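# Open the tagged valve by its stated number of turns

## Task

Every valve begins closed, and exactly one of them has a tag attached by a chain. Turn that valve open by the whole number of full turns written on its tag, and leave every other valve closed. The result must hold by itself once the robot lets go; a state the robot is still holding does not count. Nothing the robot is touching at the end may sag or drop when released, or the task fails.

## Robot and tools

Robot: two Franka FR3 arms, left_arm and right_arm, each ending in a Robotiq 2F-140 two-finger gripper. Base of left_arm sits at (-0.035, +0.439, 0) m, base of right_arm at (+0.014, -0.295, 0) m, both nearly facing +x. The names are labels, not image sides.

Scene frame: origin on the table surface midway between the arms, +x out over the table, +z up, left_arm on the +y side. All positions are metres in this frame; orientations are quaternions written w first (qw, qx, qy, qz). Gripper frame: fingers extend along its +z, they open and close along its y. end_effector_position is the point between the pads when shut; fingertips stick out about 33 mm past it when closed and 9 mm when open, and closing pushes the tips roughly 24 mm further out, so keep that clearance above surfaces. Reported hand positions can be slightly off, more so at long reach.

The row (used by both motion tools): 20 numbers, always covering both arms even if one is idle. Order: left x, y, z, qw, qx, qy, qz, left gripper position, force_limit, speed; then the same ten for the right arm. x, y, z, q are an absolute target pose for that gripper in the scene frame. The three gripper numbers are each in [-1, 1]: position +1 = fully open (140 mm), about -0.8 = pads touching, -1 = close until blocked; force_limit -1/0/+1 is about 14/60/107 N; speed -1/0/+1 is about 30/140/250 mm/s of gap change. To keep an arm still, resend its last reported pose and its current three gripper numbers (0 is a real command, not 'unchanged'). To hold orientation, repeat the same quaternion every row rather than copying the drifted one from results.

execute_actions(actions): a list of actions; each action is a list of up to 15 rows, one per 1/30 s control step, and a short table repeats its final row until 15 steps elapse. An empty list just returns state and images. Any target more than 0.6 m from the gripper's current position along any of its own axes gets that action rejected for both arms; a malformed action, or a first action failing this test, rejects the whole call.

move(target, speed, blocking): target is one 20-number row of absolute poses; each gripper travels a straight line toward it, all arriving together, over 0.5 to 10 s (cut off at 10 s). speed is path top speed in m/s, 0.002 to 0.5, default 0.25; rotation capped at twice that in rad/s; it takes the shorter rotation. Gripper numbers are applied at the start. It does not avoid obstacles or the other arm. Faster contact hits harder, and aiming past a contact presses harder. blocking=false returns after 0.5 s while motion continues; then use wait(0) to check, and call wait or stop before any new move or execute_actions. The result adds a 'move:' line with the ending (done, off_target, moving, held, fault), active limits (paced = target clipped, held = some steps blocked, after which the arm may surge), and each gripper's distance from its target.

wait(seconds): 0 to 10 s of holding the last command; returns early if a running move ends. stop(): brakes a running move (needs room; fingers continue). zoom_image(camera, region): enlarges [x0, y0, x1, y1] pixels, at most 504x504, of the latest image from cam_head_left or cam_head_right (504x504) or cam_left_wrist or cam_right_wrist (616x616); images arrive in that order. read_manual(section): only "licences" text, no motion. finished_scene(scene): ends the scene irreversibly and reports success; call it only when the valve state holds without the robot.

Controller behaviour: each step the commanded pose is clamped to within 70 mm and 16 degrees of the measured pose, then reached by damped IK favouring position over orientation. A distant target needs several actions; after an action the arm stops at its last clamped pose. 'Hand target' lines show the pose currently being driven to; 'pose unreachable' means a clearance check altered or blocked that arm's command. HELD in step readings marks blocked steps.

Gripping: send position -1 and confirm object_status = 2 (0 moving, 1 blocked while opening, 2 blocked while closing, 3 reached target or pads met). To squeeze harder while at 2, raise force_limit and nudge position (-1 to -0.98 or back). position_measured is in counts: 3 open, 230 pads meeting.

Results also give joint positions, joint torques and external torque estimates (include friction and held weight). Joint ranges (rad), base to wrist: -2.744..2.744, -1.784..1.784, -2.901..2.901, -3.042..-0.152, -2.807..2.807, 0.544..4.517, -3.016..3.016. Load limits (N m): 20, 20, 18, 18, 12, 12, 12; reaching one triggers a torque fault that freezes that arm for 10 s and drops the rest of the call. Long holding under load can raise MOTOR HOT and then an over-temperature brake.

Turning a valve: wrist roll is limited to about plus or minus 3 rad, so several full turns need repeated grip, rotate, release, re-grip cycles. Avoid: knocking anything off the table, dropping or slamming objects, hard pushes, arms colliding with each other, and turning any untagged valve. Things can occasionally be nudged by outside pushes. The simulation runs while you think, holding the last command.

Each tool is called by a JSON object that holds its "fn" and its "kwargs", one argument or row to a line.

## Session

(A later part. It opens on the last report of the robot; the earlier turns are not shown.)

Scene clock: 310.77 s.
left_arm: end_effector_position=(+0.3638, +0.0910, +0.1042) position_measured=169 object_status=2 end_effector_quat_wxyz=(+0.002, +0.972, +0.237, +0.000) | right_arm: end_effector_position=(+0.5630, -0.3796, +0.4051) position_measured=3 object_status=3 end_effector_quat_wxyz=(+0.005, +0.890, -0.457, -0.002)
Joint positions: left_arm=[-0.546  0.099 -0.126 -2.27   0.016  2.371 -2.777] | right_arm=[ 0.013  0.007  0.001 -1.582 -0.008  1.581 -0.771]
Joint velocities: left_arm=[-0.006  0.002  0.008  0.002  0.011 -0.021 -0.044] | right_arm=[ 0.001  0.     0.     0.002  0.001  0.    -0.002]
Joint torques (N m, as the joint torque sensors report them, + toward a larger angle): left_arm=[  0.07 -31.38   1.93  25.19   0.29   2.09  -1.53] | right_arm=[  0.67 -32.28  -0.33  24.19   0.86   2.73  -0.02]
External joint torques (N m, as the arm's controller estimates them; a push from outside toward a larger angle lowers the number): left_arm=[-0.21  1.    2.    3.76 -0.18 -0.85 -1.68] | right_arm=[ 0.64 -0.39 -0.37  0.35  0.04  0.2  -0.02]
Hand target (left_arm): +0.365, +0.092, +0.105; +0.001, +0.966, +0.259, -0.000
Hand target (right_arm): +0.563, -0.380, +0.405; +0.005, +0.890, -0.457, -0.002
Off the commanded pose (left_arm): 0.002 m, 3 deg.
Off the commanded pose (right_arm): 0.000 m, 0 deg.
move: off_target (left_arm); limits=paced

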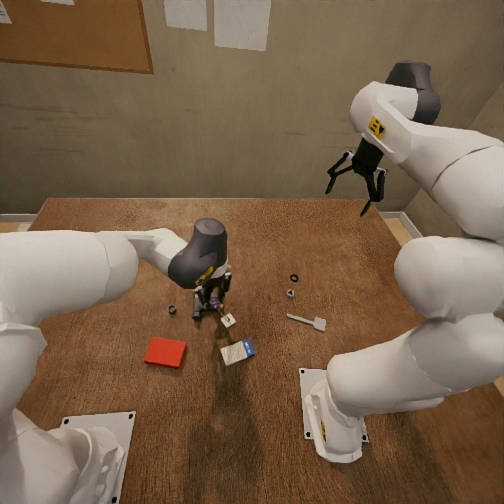

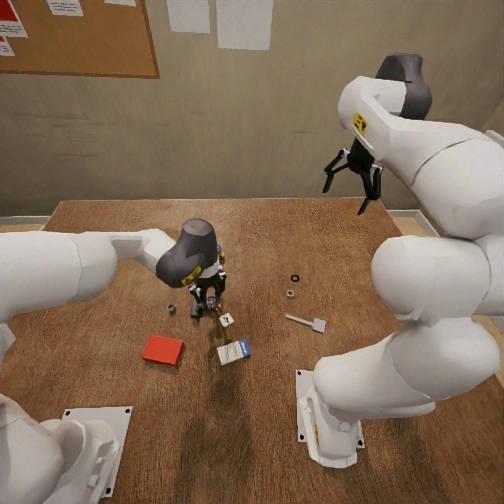

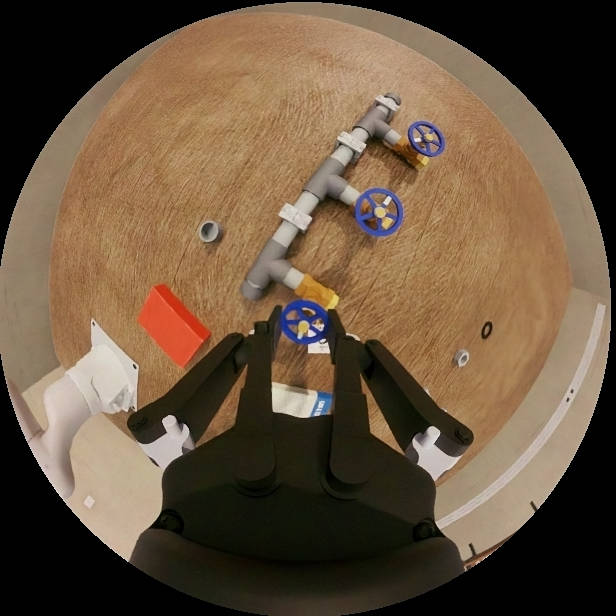

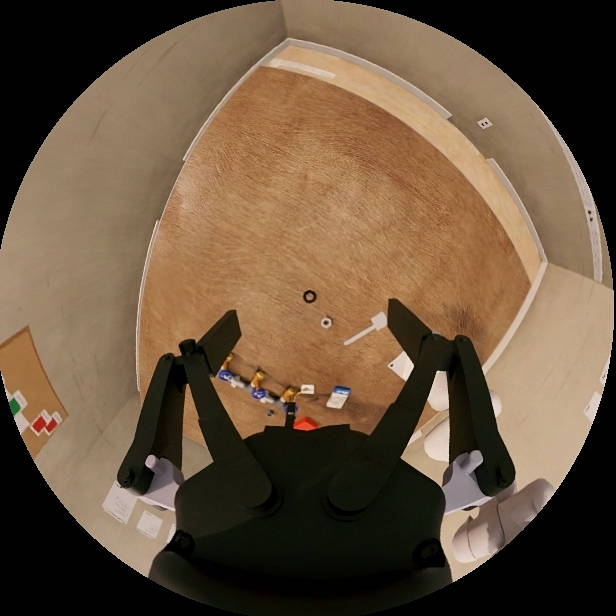

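{"fn": "move", "kwargs": {
  "target": [0.365,0.092,0.105,0,0.966,0.259,0,0.1,0.8,1,0.563,-0.3796,0.4051,0.005,0.89,-0.457,-0.002,1,0,0],
  "speed": 0.5
}}

{"fn": "move", "kwargs": {
  "target": [0.365,0.092,0.105,0,0.5,-0.866,0,0.1,0.8,1,0.563,-0.3796,0.4051,0.005,0.89,-0.457,-0.002,1,0,0],
  "speed": 0.5
}}

{"fn": "move", "kwargs": {
  "target": [0.365,0.092,0.105,0,-0.609,-0.793,0,0.1,0.8,1,0.563,-0.3796,0.4051,0.005,0.89,-0.457,-0.002,1,0,0],
  "speed": 0.5
}}

{"fn": "move", "kwargs": {
  "target": [0.365,0.092,0.105,0,-0.609,-0.793,0,-1,0.8,1,0.563,-0.3796,0.4051,0.005,0.89,-0.457,-0.002,1,0,0],
  "speed": 0.5
}}

{"fn": "move", "kwargs": {
  "target": [0.365,0.092,0.105,0,0.174,-0.985,0,-1,0.8,1,0.563,-0.3796,0.4051,0.005,0.89,-0.457,-0.002,1,0,0],
  "speed": 0.5
}}

{"fn": "move", "kwargs": {
  "target": [0.365,0.092,0.105,0,0.866,-0.5,0,-1,0.8,1,0.563,-0.3796,0.4051,0.005,0.89,-0.457,-0.002,1,0,0],
  "speed": 0.5
}}

{"fn": "move", "kwargs": {
  "target": [0.365,0.092,0.105,0,0.866,-0.5,0,0.3,0.8,1,0.563,-0.3796,0.4051,0.005,0.89,-0.457,-0.002,1,0,0]
}}

{"fn": "move", "kwargs": {
  "target": [0.365,0.092,0.17,0,0.866,-0.5,0,0.3,0.8,1,0.563,-0.3796,0.4051,0.005,0.89,-0.457,-0.002,1,0,0]
}}

{"fn": "zoom_image", "kwargs": {
  "camera": "cam_left_wrist",
  "region": [230,250,380,400]
}}

Scene clock: 323.27 s.
left_arm: end_effector_position=(+0.3650, +0.0912, +0.1053) position_measured=117 object_status=3 end_effector_quat_wxyz=(+0.002, +0.967, +0.254, +0.001) | right_arm: end_effector_position=(+0.5630, -0.3796, +0.4051) position_measured=3 object_status=3 end_effector_quat_wxyz=(+0.005, +0.890, -0.457, -0.002)
Joint positions: left_arm=[-0.547  0.099 -0.124 -2.266  0.016  2.368 -2.81 ] | right_arm=[ 0.013  0.007  0.001 -1.582 -0.008  1.581 -0.771]
Joint velocities: left_arm=[-0.     0.001  0.     0.     0.    -0.002 -0.025] | right_arm=[-0.001  0.001 -0.     0.001 -0.002 -0.     0.   ]
Joint torques (N m, as the joint torque sensors report them, + toward a larger angle): left_arm=[  0.49 -31.22   0.58  22.76   0.83   1.94  -0.21] | right_arm=[  0.53 -32.35  -0.78  24.33   0.88   2.73  -0.01]
External joint torques (N m, as the arm's controller estimates them; a push from outside toward a larger angle lowers the number): left_arm=[ 0.5   1.22  0.86  1.32  0.19 -0.52 -0.21] | right_arm=[ 0.61 -0.69 -0.71  0.61  0.08  0.23 -0.01]
Hand target (left_arm): +0.365, +0.092, +0.105; +0.000, +0.966, +0.259, -0.000
Hand target (right_arm): +0.563, -0.380, +0.405; +0.005, +0.890, -0.457, -0.002
Off the commanded pose (left_arm): 0.001 m, 1 deg.
Off the commanded pose (right_arm): 0.000 m, 0 deg.
move: done

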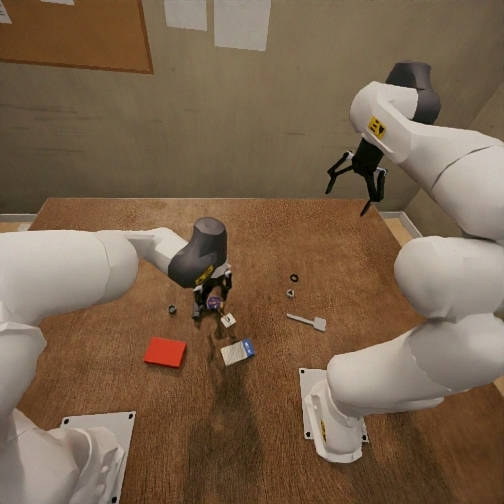

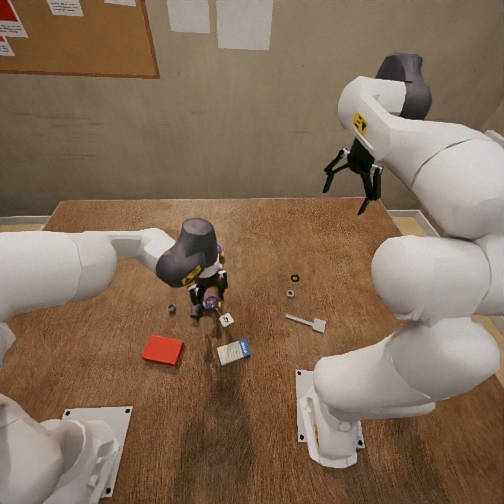

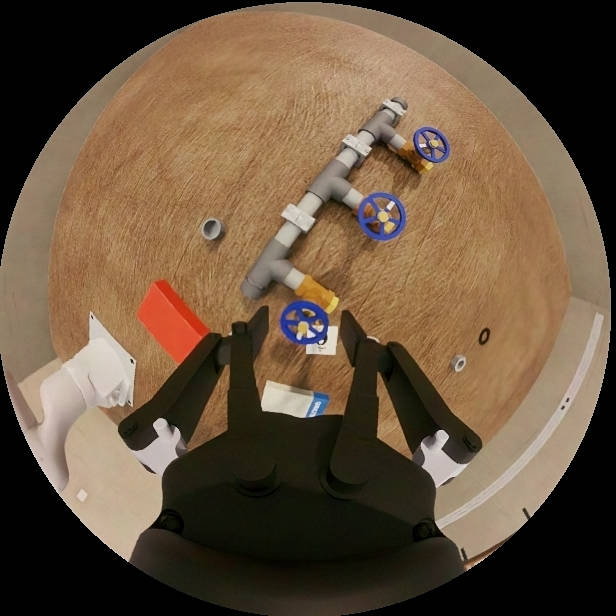

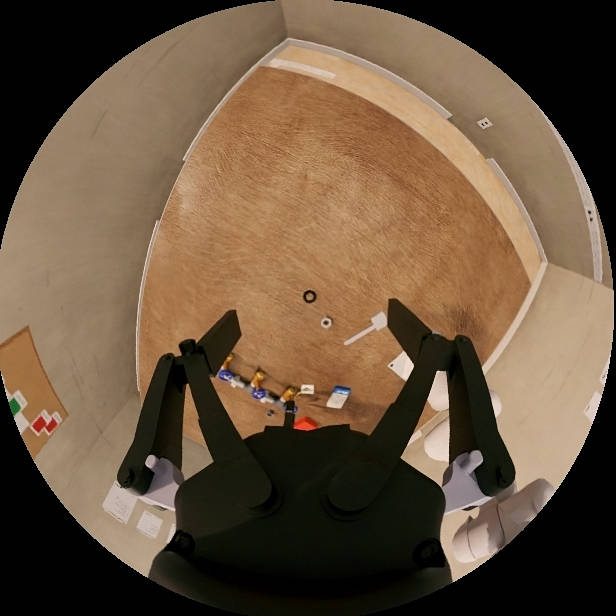

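Scene clock: 327.73 s.
left_arm: end_effector_position=(+0.3657, +0.0919, +0.1058) position_measured=117 object_status=3 end_effector_quat_wxyz=(+0.002, -0.504, +0.863, -0.001) | right_arm: end_effector_position=(+0.5630, -0.3796, +0.4051) position_measured=3 object_status=3 end_effector_quat_wxyz=(+0.005, +0.890, -0.457, -0.002)
Joint positions: left_arm=[-0.183  0.11  -0.49  -2.265  0.079  2.365 -0.257] | right_arm=[ 0.013  0.007  0.001 -1.582 -0.008  1.581 -0.771]
Joint velocities: left_arm=[ 0.001 -0.001  0.001  0.002 -0.002  0.     0.031] | right_arm=[-0.    -0.001 -0.001  0.001  0.001  0.001  0.001]
Joint torques (N m, as the joint torque sensors report them, + toward a larger angle): left_arm=[  0.85 -28.2   -1.79  23.53  -0.01   2.01   0.21] | right_arm=[  0.17 -32.34  -0.61  24.15   0.88   2.74  -0.02]
External joint torques (N m, as the arm's controller estimates them; a push from outside toward a larger angle lowers the number): left_arm=[ 0.88  1.67 -0.27  1.93 -0.58 -0.51  0.22] | right_arm=[ 0.14 -0.51 -0.65  0.36  0.06  0.22 -0.02]
Hand target (left_arm): +0.365, +0.092, +0.105; +0.000, -0.500, +0.866, +0.000
Hand target (right_arm): +0.563, -0.380, +0.405; +0.005, +0.890, -0.457, -0.002
Off the commanded pose (left_arm): 0.001 m, 1 deg.
Off the commanded pose (right_arm): 0.000 m, 0 deg.
move: done; limits=paced

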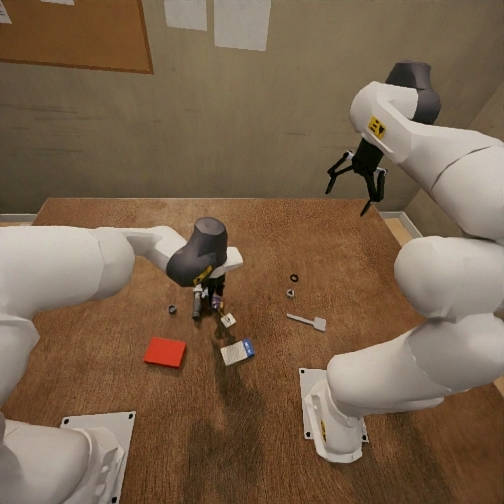

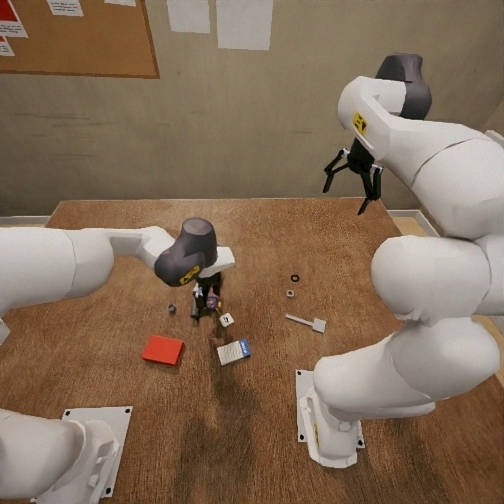

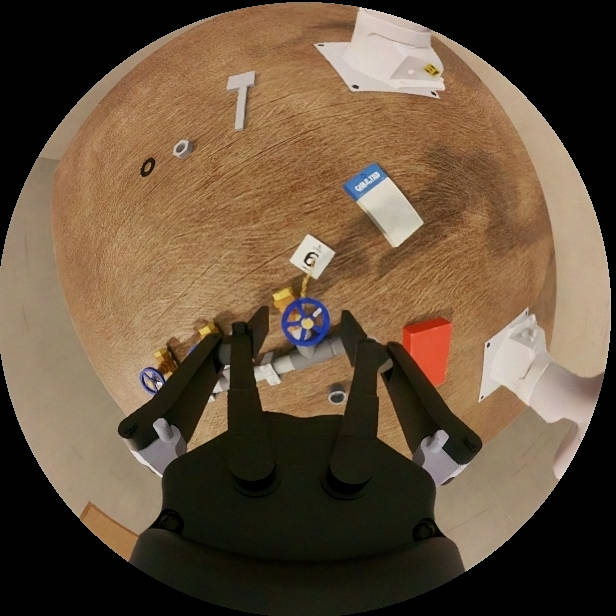

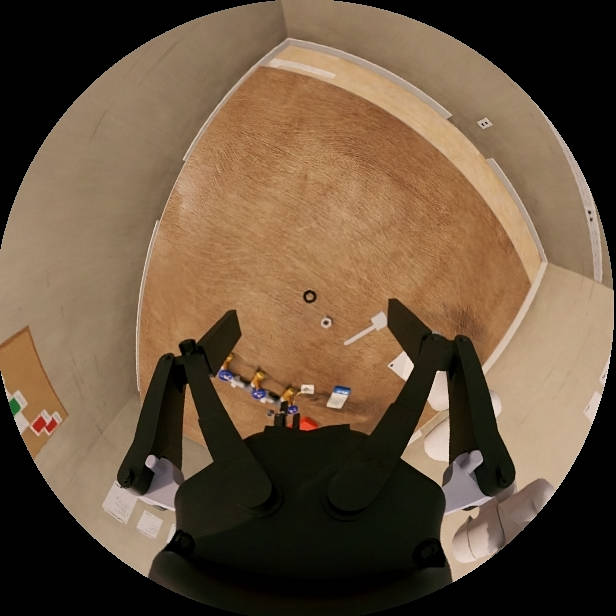

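Scene clock: 331.77 s.
left_arm: end_effector_position=(+0.3659, +0.0917, +0.1064) position_measured=117 object_status=3 end_effector_quat_wxyz=(+0.001, +0.604, +0.797, +0.001) | right_arm: end_effector_position=(+0.5630, -0.3796, +0.4051) position_measured=3 object_status=3 end_effector_quat_wxyz=(+0.005, +0.890, -0.457, -0.002)
Joint positions: left_arm=[ 0.368  0.198 -1.05  -2.256  0.244  2.342  1.98 ] | right_arm=[ 0.013  0.007  0.001 -1.582 -0.008  1.581 -0.771]
Joint velocities: left_arm=[ 0.005  0.    -0.005 -0.     0.    -0.     0.029] | right_arm=[ 0.    -0.    -0.     0.001 -0.001 -0.    -0.   ]
Joint torques (N m, as the joint torque sensors report them, + toward a larger angle): left_arm=[  0.65 -18.58  -5.74  21.43   0.71   2.53   0.21] | right_arm=[  0.39 -32.05  -0.88  24.42   0.89   2.73   0.  ]
External joint torques (N m, as the arm's controller estimates them; a push from outside toward a larger angle lowers the number): left_arm=[ 0.69  1.94 -0.6   0.04  0.1   0.1   0.21] | right_arm=[ 0.37 -0.2  -0.92  0.61  0.08  0.21  0.  ]
Hand target (left_arm): +0.365, +0.092, +0.105; -0.000, +0.609, +0.793, +0.000
Hand target (right_arm): +0.563, -0.380, +0.405; +0.005, +0.890, -0.457, -0.002
Off the commanded pose (left_arm): 0.002 m, 1 deg.
Off the commanded pose (right_arm): 0.000 m, 0 deg.
move: done; limits=paced

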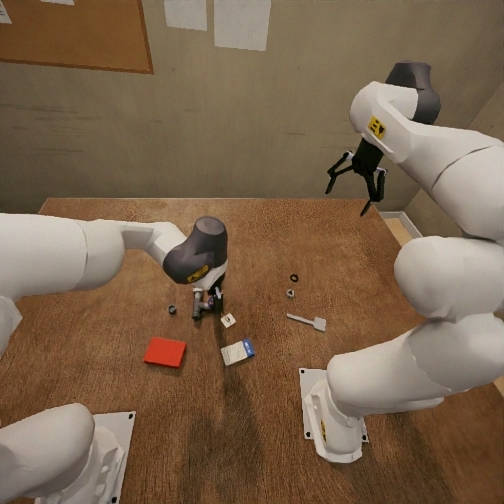

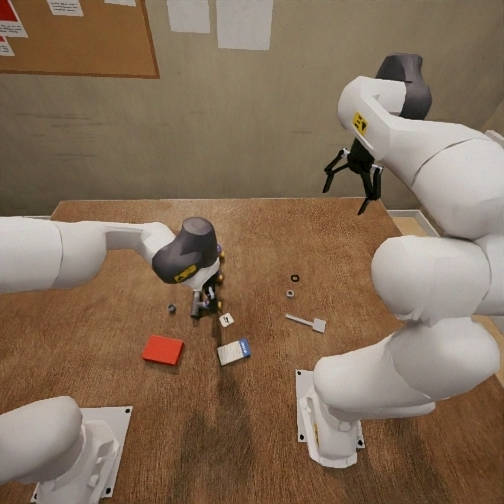

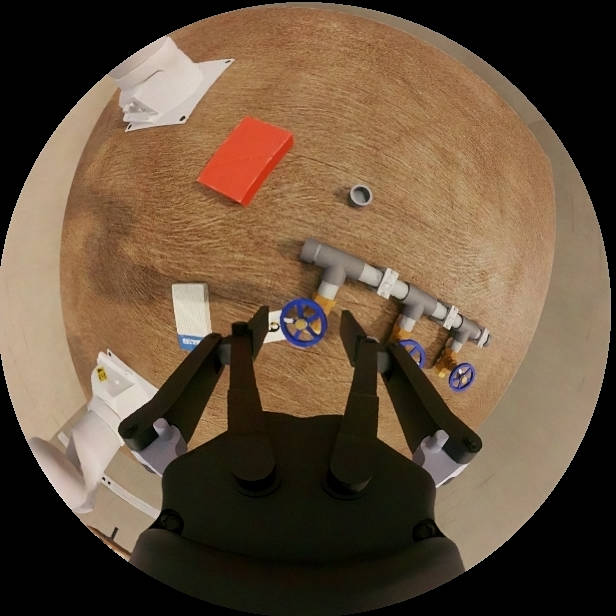

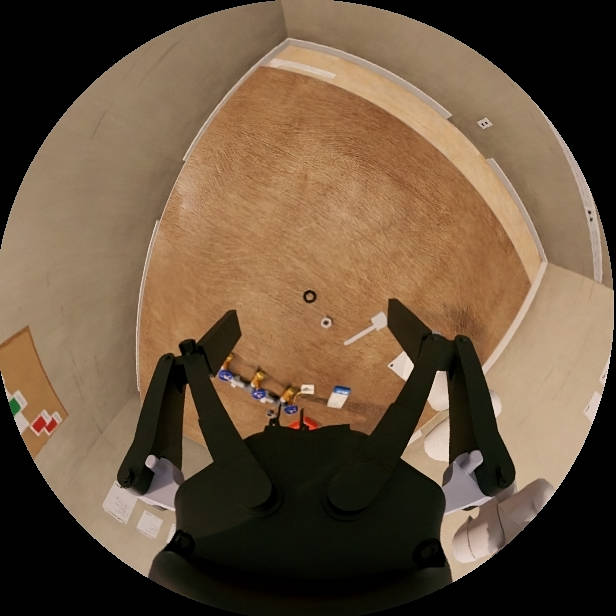

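Scene clock: 332.47 s.
left_arm: end_effector_position=(+0.3642, +0.0911, +0.1066) position_measured=169 object_status=2 end_effector_quat_wxyz=(-0.000, +0.606, +0.795, +0.001) | right_arm: end_effector_position=(+0.5630, -0.3796, +0.4051) position_measured=3 object_status=3 end_effector_quat_wxyz=(+0.005, +0.890, -0.457, -0.002)
Joint positions: left_arm=[ 0.368  0.197 -1.052 -2.256  0.241  2.339  1.984] | right_arm=[ 0.013  0.007  0.001 -1.582 -0.008  1.581 -0.771]
Joint velocities: left_arm=[ 0.001  0.001 -0.001  0.001 -0.001  0.001  0.003] | right_arm=[0.001 0.    0.001 0.    0.002 0.001 0.001]
Joint torques (N m, as the joint torque sensors report them, + toward a larger angle): left_arm=[  1.3  -17.81  -4.29  20.53   1.2    3.14   0.49] | right_arm=[  0.34 -32.26  -0.88  24.41   0.85   2.72   0.  ]
External joint torques (N m, as the arm's controller estimates them; a push from outside toward a larger angle lowers the number): left_arm=[ 1.26  2.51  0.76 -0.82  0.6   0.73  0.49] | right_arm=[ 0.25 -0.45 -0.98  0.63  0.03  0.2   0.  ]
Hand target (left_arm): +0.365, +0.092, +0.105; -0.000, +0.609, +0.793, +0.000
Hand target (right_arm): +0.563, -0.380, +0.405; +0.005, +0.890, -0.457, -0.002
Off the commanded pose (left_arm): 0.002 m, 0 deg.
Off the commanded pose (right_arm): 0.000 m, 0 deg.
move: done

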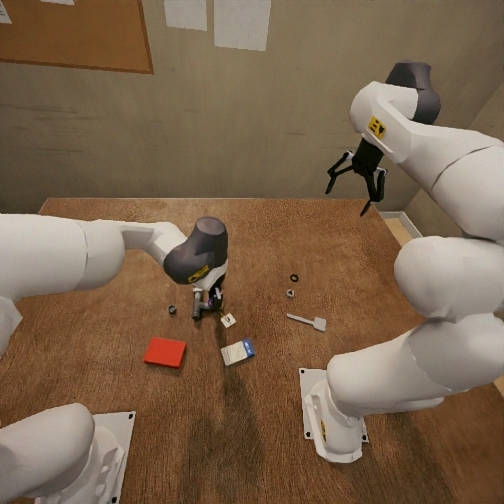

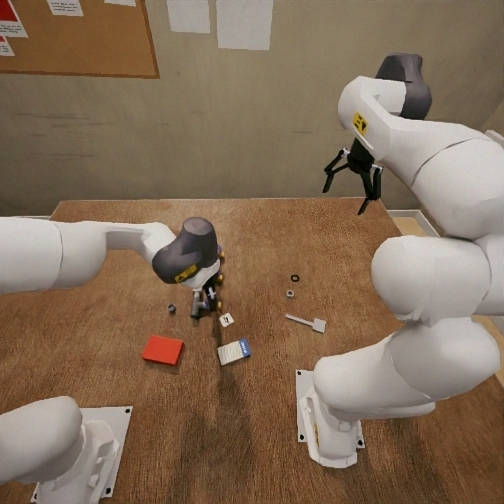

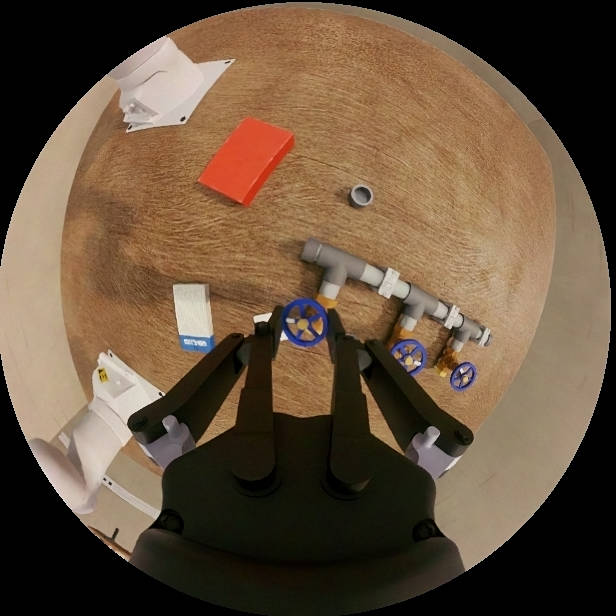

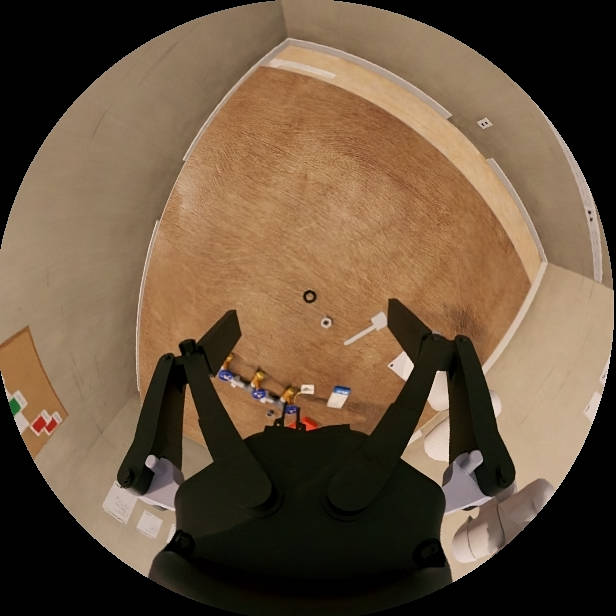

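Scene clock: 335.83 s.
left_arm: end_effector_position=(+0.3658, +0.0917, +0.1043) position_measured=169 object_status=2 end_effector_quat_wxyz=(+0.002, -0.152, +0.988, -0.003) | right_arm: end_effector_position=(+0.5630, -0.3796, +0.4051) position_measured=3 object_status=3 end_effector_quat_wxyz=(+0.005, +0.890, -0.457, -0.002)
Joint positions: left_arm=[-0.072  0.119 -0.6   -2.269  0.095  2.372  0.484] | right_arm=[ 0.013  0.007  0.001 -1.582 -0.008  1.581 -0.771]
Joint velocities: left_arm=[-0.015 -0.001  0.013  0.001  0.001 -0.001 -0.03 ] | right_arm=[ 0.     0.     0.001  0.001  0.    -0.     0.   ]
Joint torques (N m, as the joint torque sensors report them, + toward a larger angle): left_arm=[ -0.42 -27.13  -0.39  24.97   0.19   1.05  -1.97] | right_arm=[  0.4  -32.33  -0.71  24.27   0.84   2.76  -0.03]
External joint torques (N m, as the arm's controller estimates them; a push from outside toward a larger angle lowers the number): left_arm=[-0.53  1.15  1.47  3.51 -0.34 -1.43 -1.96] | right_arm=[ 0.33 -0.51 -0.78  0.47  0.02  0.24 -0.03]
Hand target (left_arm): +0.365, +0.092, +0.105; -0.000, -0.174, +0.985, -0.001
Hand target (right_arm): +0.563, -0.380, +0.405; +0.005, +0.890, -0.457, -0.002
Off the commanded pose (left_arm): 0.001 m, 3 deg.
Off the commanded pose (right_arm): 0.000 m, 0 deg.
move: off_target (left_arm); limits=paced

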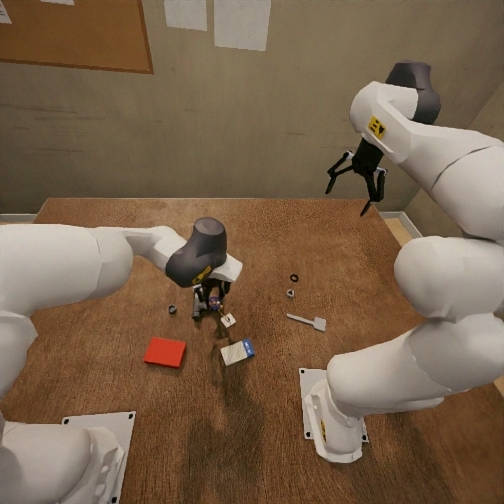

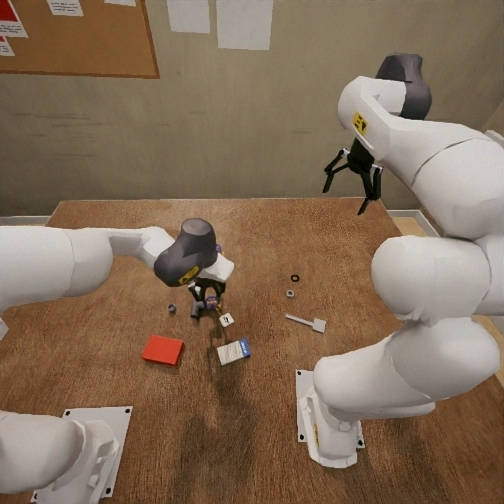

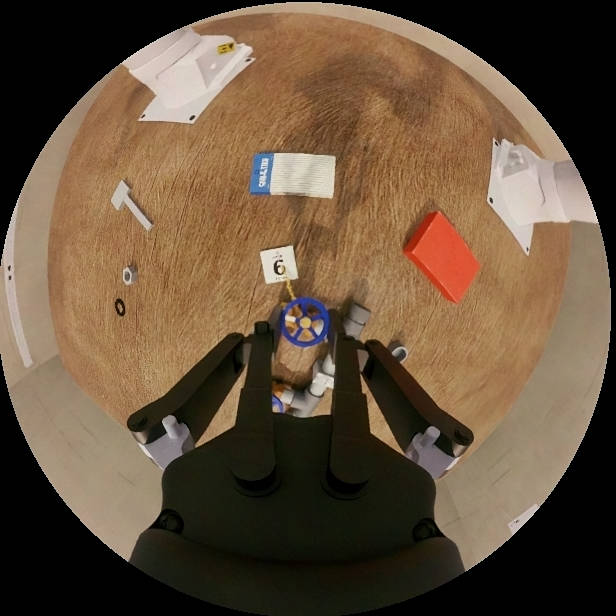

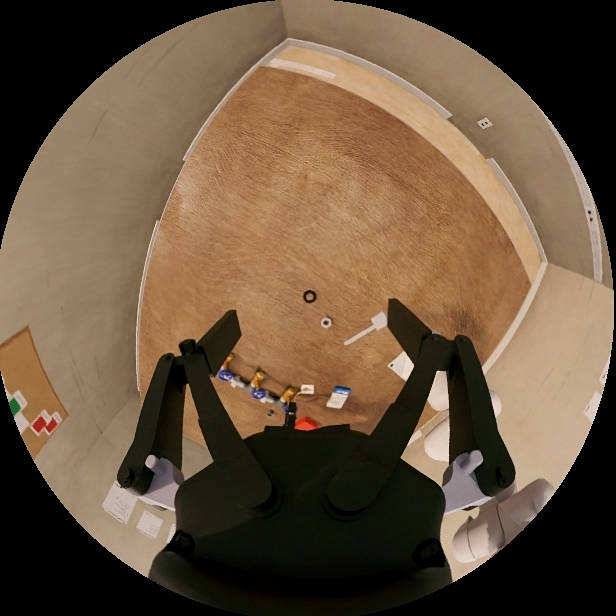

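Scene clock: 339.40 s.
left_arm: end_effector_position=(+0.3637, +0.0927, +0.1045) position_measured=169 object_status=2 end_effector_quat_wxyz=(+0.002, +0.858, -0.514, -0.002) | right_arm: end_effector_position=(+0.5630, -0.3796, +0.4051) position_measured=3 object_status=3 end_effector_quat_wxyz=(+0.005, +0.890, -0.457, -0.002)
Joint positions: left_arm=[-0.359  0.103 -0.311 -2.267  0.038  2.362 -1.23 ] | right_arm=[ 0.013  0.007  0.001 -1.582 -0.008  1.581 -0.771]
Joint velocities: left_arm=[-0.007  0.001  0.006  0.001  0.002 -0.001 -0.03 ] | right_arm=[ 0.001  0.    -0.    -0.     0.     0.    -0.001]
Joint torques (N m, as the joint torque sensors report them, + toward a larger angle): left_arm=[ -1.35 -30.83  -0.12  23.59   1.72   2.77  -1.53] | right_arm=[  0.46 -31.92  -0.61  24.2    0.86   2.74  -0.04]
External joint torques (N m, as the arm's controller estimates them; a push from outside toward a larger angle lowers the number): left_arm=[-1.42  0.77  0.69  2.09  1.12  0.26 -1.53] | right_arm=[ 0.47 -0.28 -0.6   0.52  0.05  0.24 -0.04]
Hand target (left_arm): +0.365, +0.092, +0.105; +0.001, +0.866, -0.500, +0.000
Hand target (right_arm): +0.563, -0.380, +0.405; +0.005, +0.890, -0.457, -0.002
Off the commanded pose (left_arm): 0.002 m, 2 deg.
Off the commanded pose (right_arm): 0.000 m, 0 deg.
move: done; limits=paced

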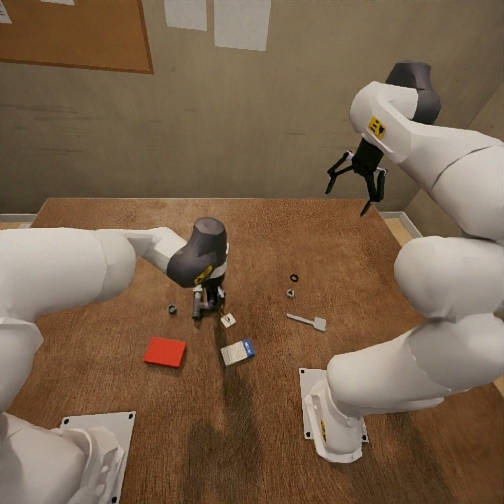

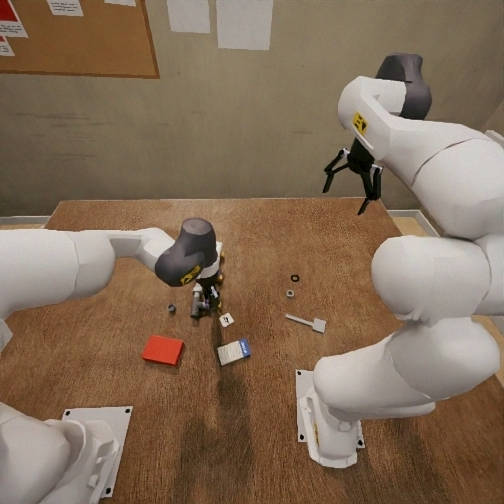

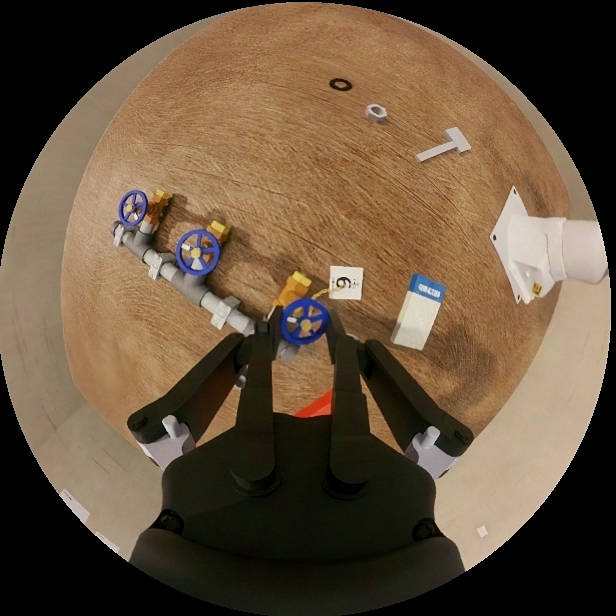

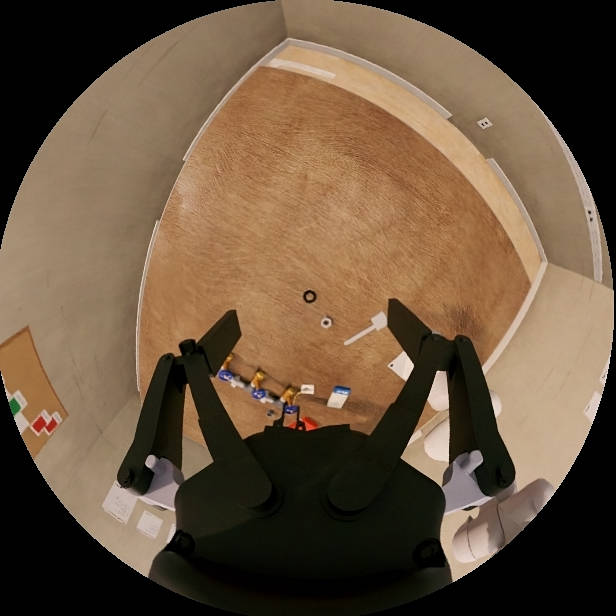

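Scene clock: 340.10 s.
left_arm: end_effector_position=(+0.3641, +0.0926, +0.1047) position_measured=91 object_status=3 end_effector_quat_wxyz=(+0.001, +0.863, -0.504, -0.001) | right_arm: end_effector_position=(+0.5630, -0.3796, +0.4051) position_measured=3 object_status=3 end_effector_quat_wxyz=(+0.005, +0.890, -0.457, -0.002)
Joint positions: left_arm=[-0.36   0.104 -0.311 -2.266  0.043  2.362 -1.257] | right_arm=[ 0.013  0.007  0.001 -1.582 -0.008  1.581 -0.771]
Joint velocities: left_arm=[-0.002  0.001  0.001  0.     0.002 -0.002 -0.03 ] | right_arm=[ 0.001 -0.001 -0.001 -0.001 -0.    -0.    -0.   ]
Joint torques (N m, as the joint torque sensors report them, + toward a larger angle): left_arm=[ -0.56 -30.78  -0.33  23.41   1.09   2.7   -0.12] | right_arm=[  0.48 -32.11  -0.56  24.24   0.88   2.75   0.02]
External joint torques (N m, as the arm's controller estimates them; a push from outside toward a larger angle lowers the number): left_arm=[-0.4   0.81  0.7   1.91  0.48  0.19 -0.13] | right_arm=[ 0.36 -0.36 -0.68  0.5   0.06  0.24  0.02]
Hand target (left_arm): +0.365, +0.092, +0.105; +0.000, +0.866, -0.500, -0.000
Hand target (right_arm): +0.563, -0.380, +0.405; +0.005, +0.890, -0.457, -0.002
Off the commanded pose (left_arm): 0.001 m, 1 deg.
Off the commanded pose (right_arm): 0.000 m, 0 deg.
move: done

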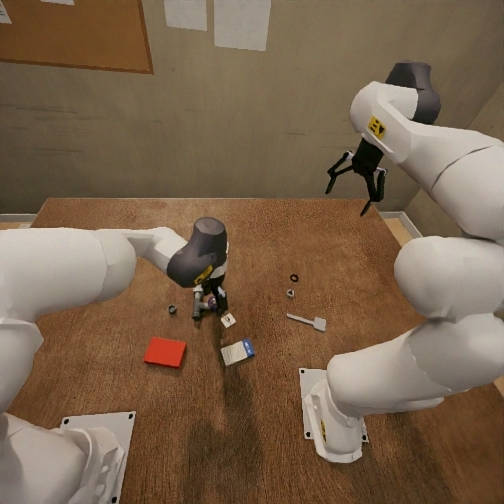

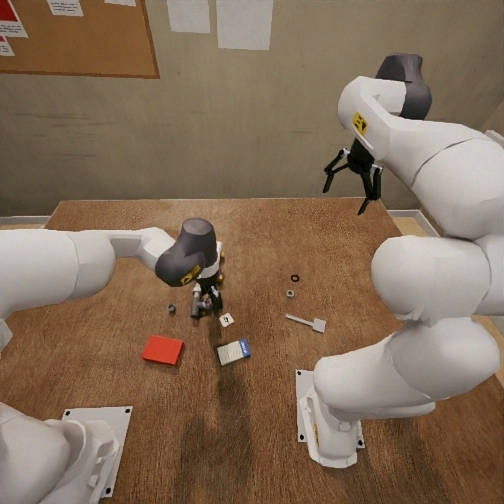

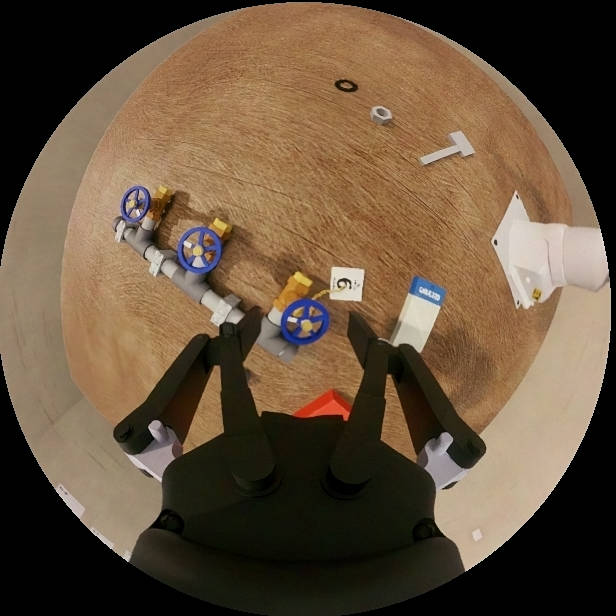

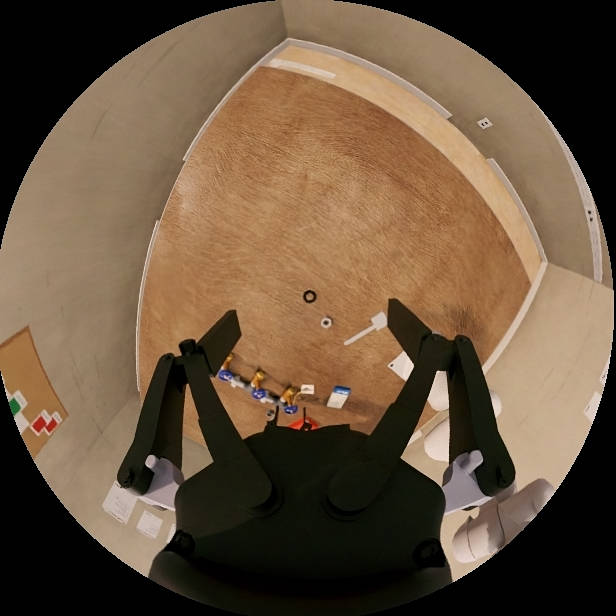

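Scene clock: 341.17 s.
left_arm: end_effector_position=(+0.3658, +0.0905, +0.1700) position_measured=91 object_status=3 end_effector_quat_wxyz=(+0.000, +0.866, -0.500, +0.002) | right_arm: end_effector_position=(+0.5630, -0.3796, +0.4051) position_measured=3 object_status=3 end_effector_quat_wxyz=(+0.005, +0.890, -0.457, -0.002)
Joint positions: left_arm=[-0.36   0.003 -0.311 -2.2    0.002  2.208 -1.241] | right_arm=[ 0.013  0.007  0.001 -1.582 -0.008  1.581 -0.771]
Joint velocities: left_arm=[-0.     0.    -0.002  0.    -0.    -0.01   0.004] | right_arm=[-0.002 -0.    -0.    -0.001  0.001 -0.     0.003]
Joint torques (N m, as the joint torque sensors report them, + toward a larger angle): left_arm=[  0.72 -29.38   0.47  24.28   0.12   2.17   0.29] | right_arm=[  0.43 -31.99  -0.92  24.51   0.85   2.75  -0.04]
External joint torques (N m, as the arm's controller estimates them; a push from outside toward a larger angle lowers the number): left_arm=[ 0.76  0.37  0.54  1.22 -0.58 -0.37  0.29] | right_arm=[ 0.55 -0.25 -0.81  0.79  0.05  0.24 -0.04]
Hand target (left_arm): +0.365, +0.091, +0.170; +0.001, +0.866, -0.500, -0.000
Hand target (right_arm): +0.563, -0.380, +0.405; +0.005, +0.890, -0.457, -0.002
Off the commanded pose (left_arm): 0.002 m, 0 deg.
Off the commanded pose (right_arm): 0.000 m, 0 deg.
move: done

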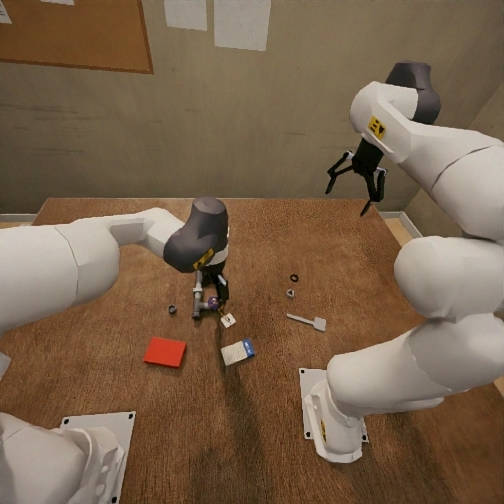

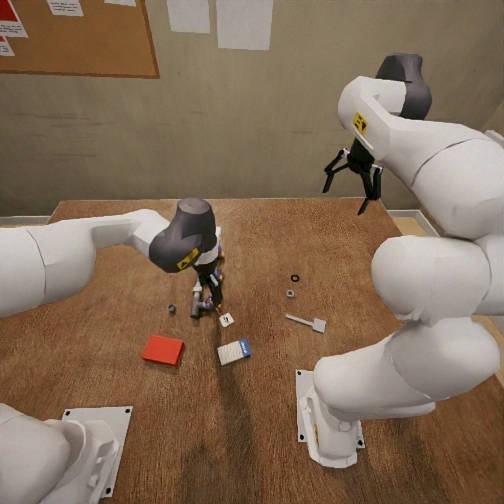

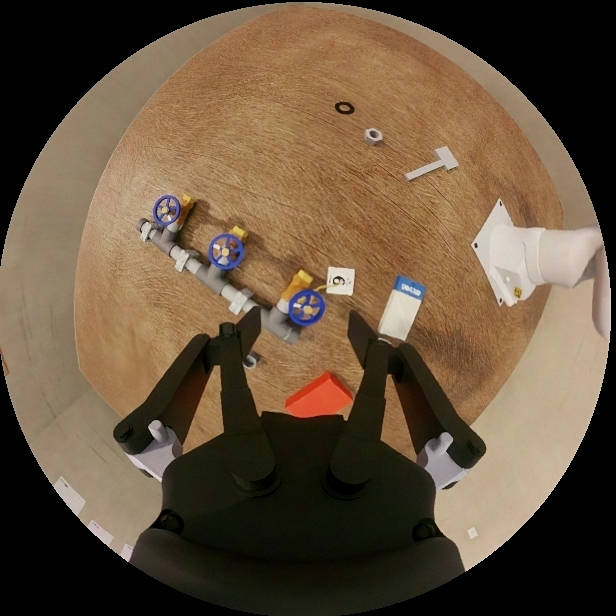

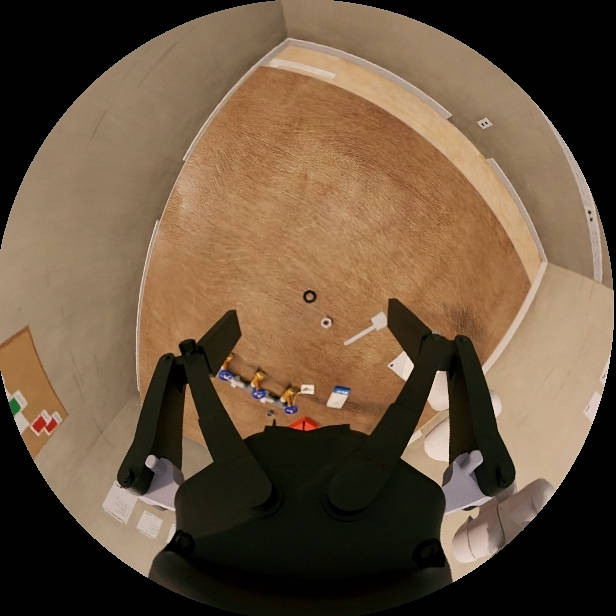

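Region (230, 250, 380, 400) of cam_left_wrist's 616x616 image, scaled by 3.360, with more detail than that image has.

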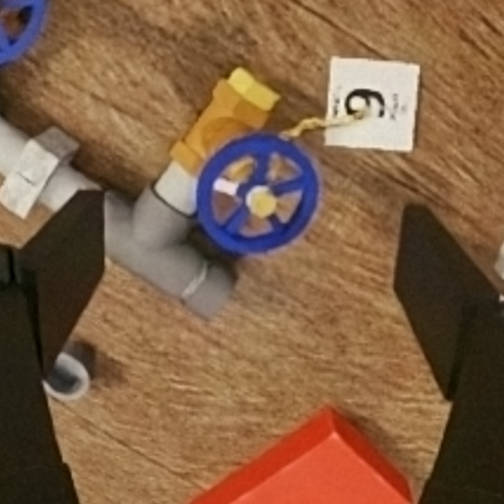

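{"fn": "finished_scene", "kwargs": {
  "scene": 1
}}

The scene is finished: the task was done.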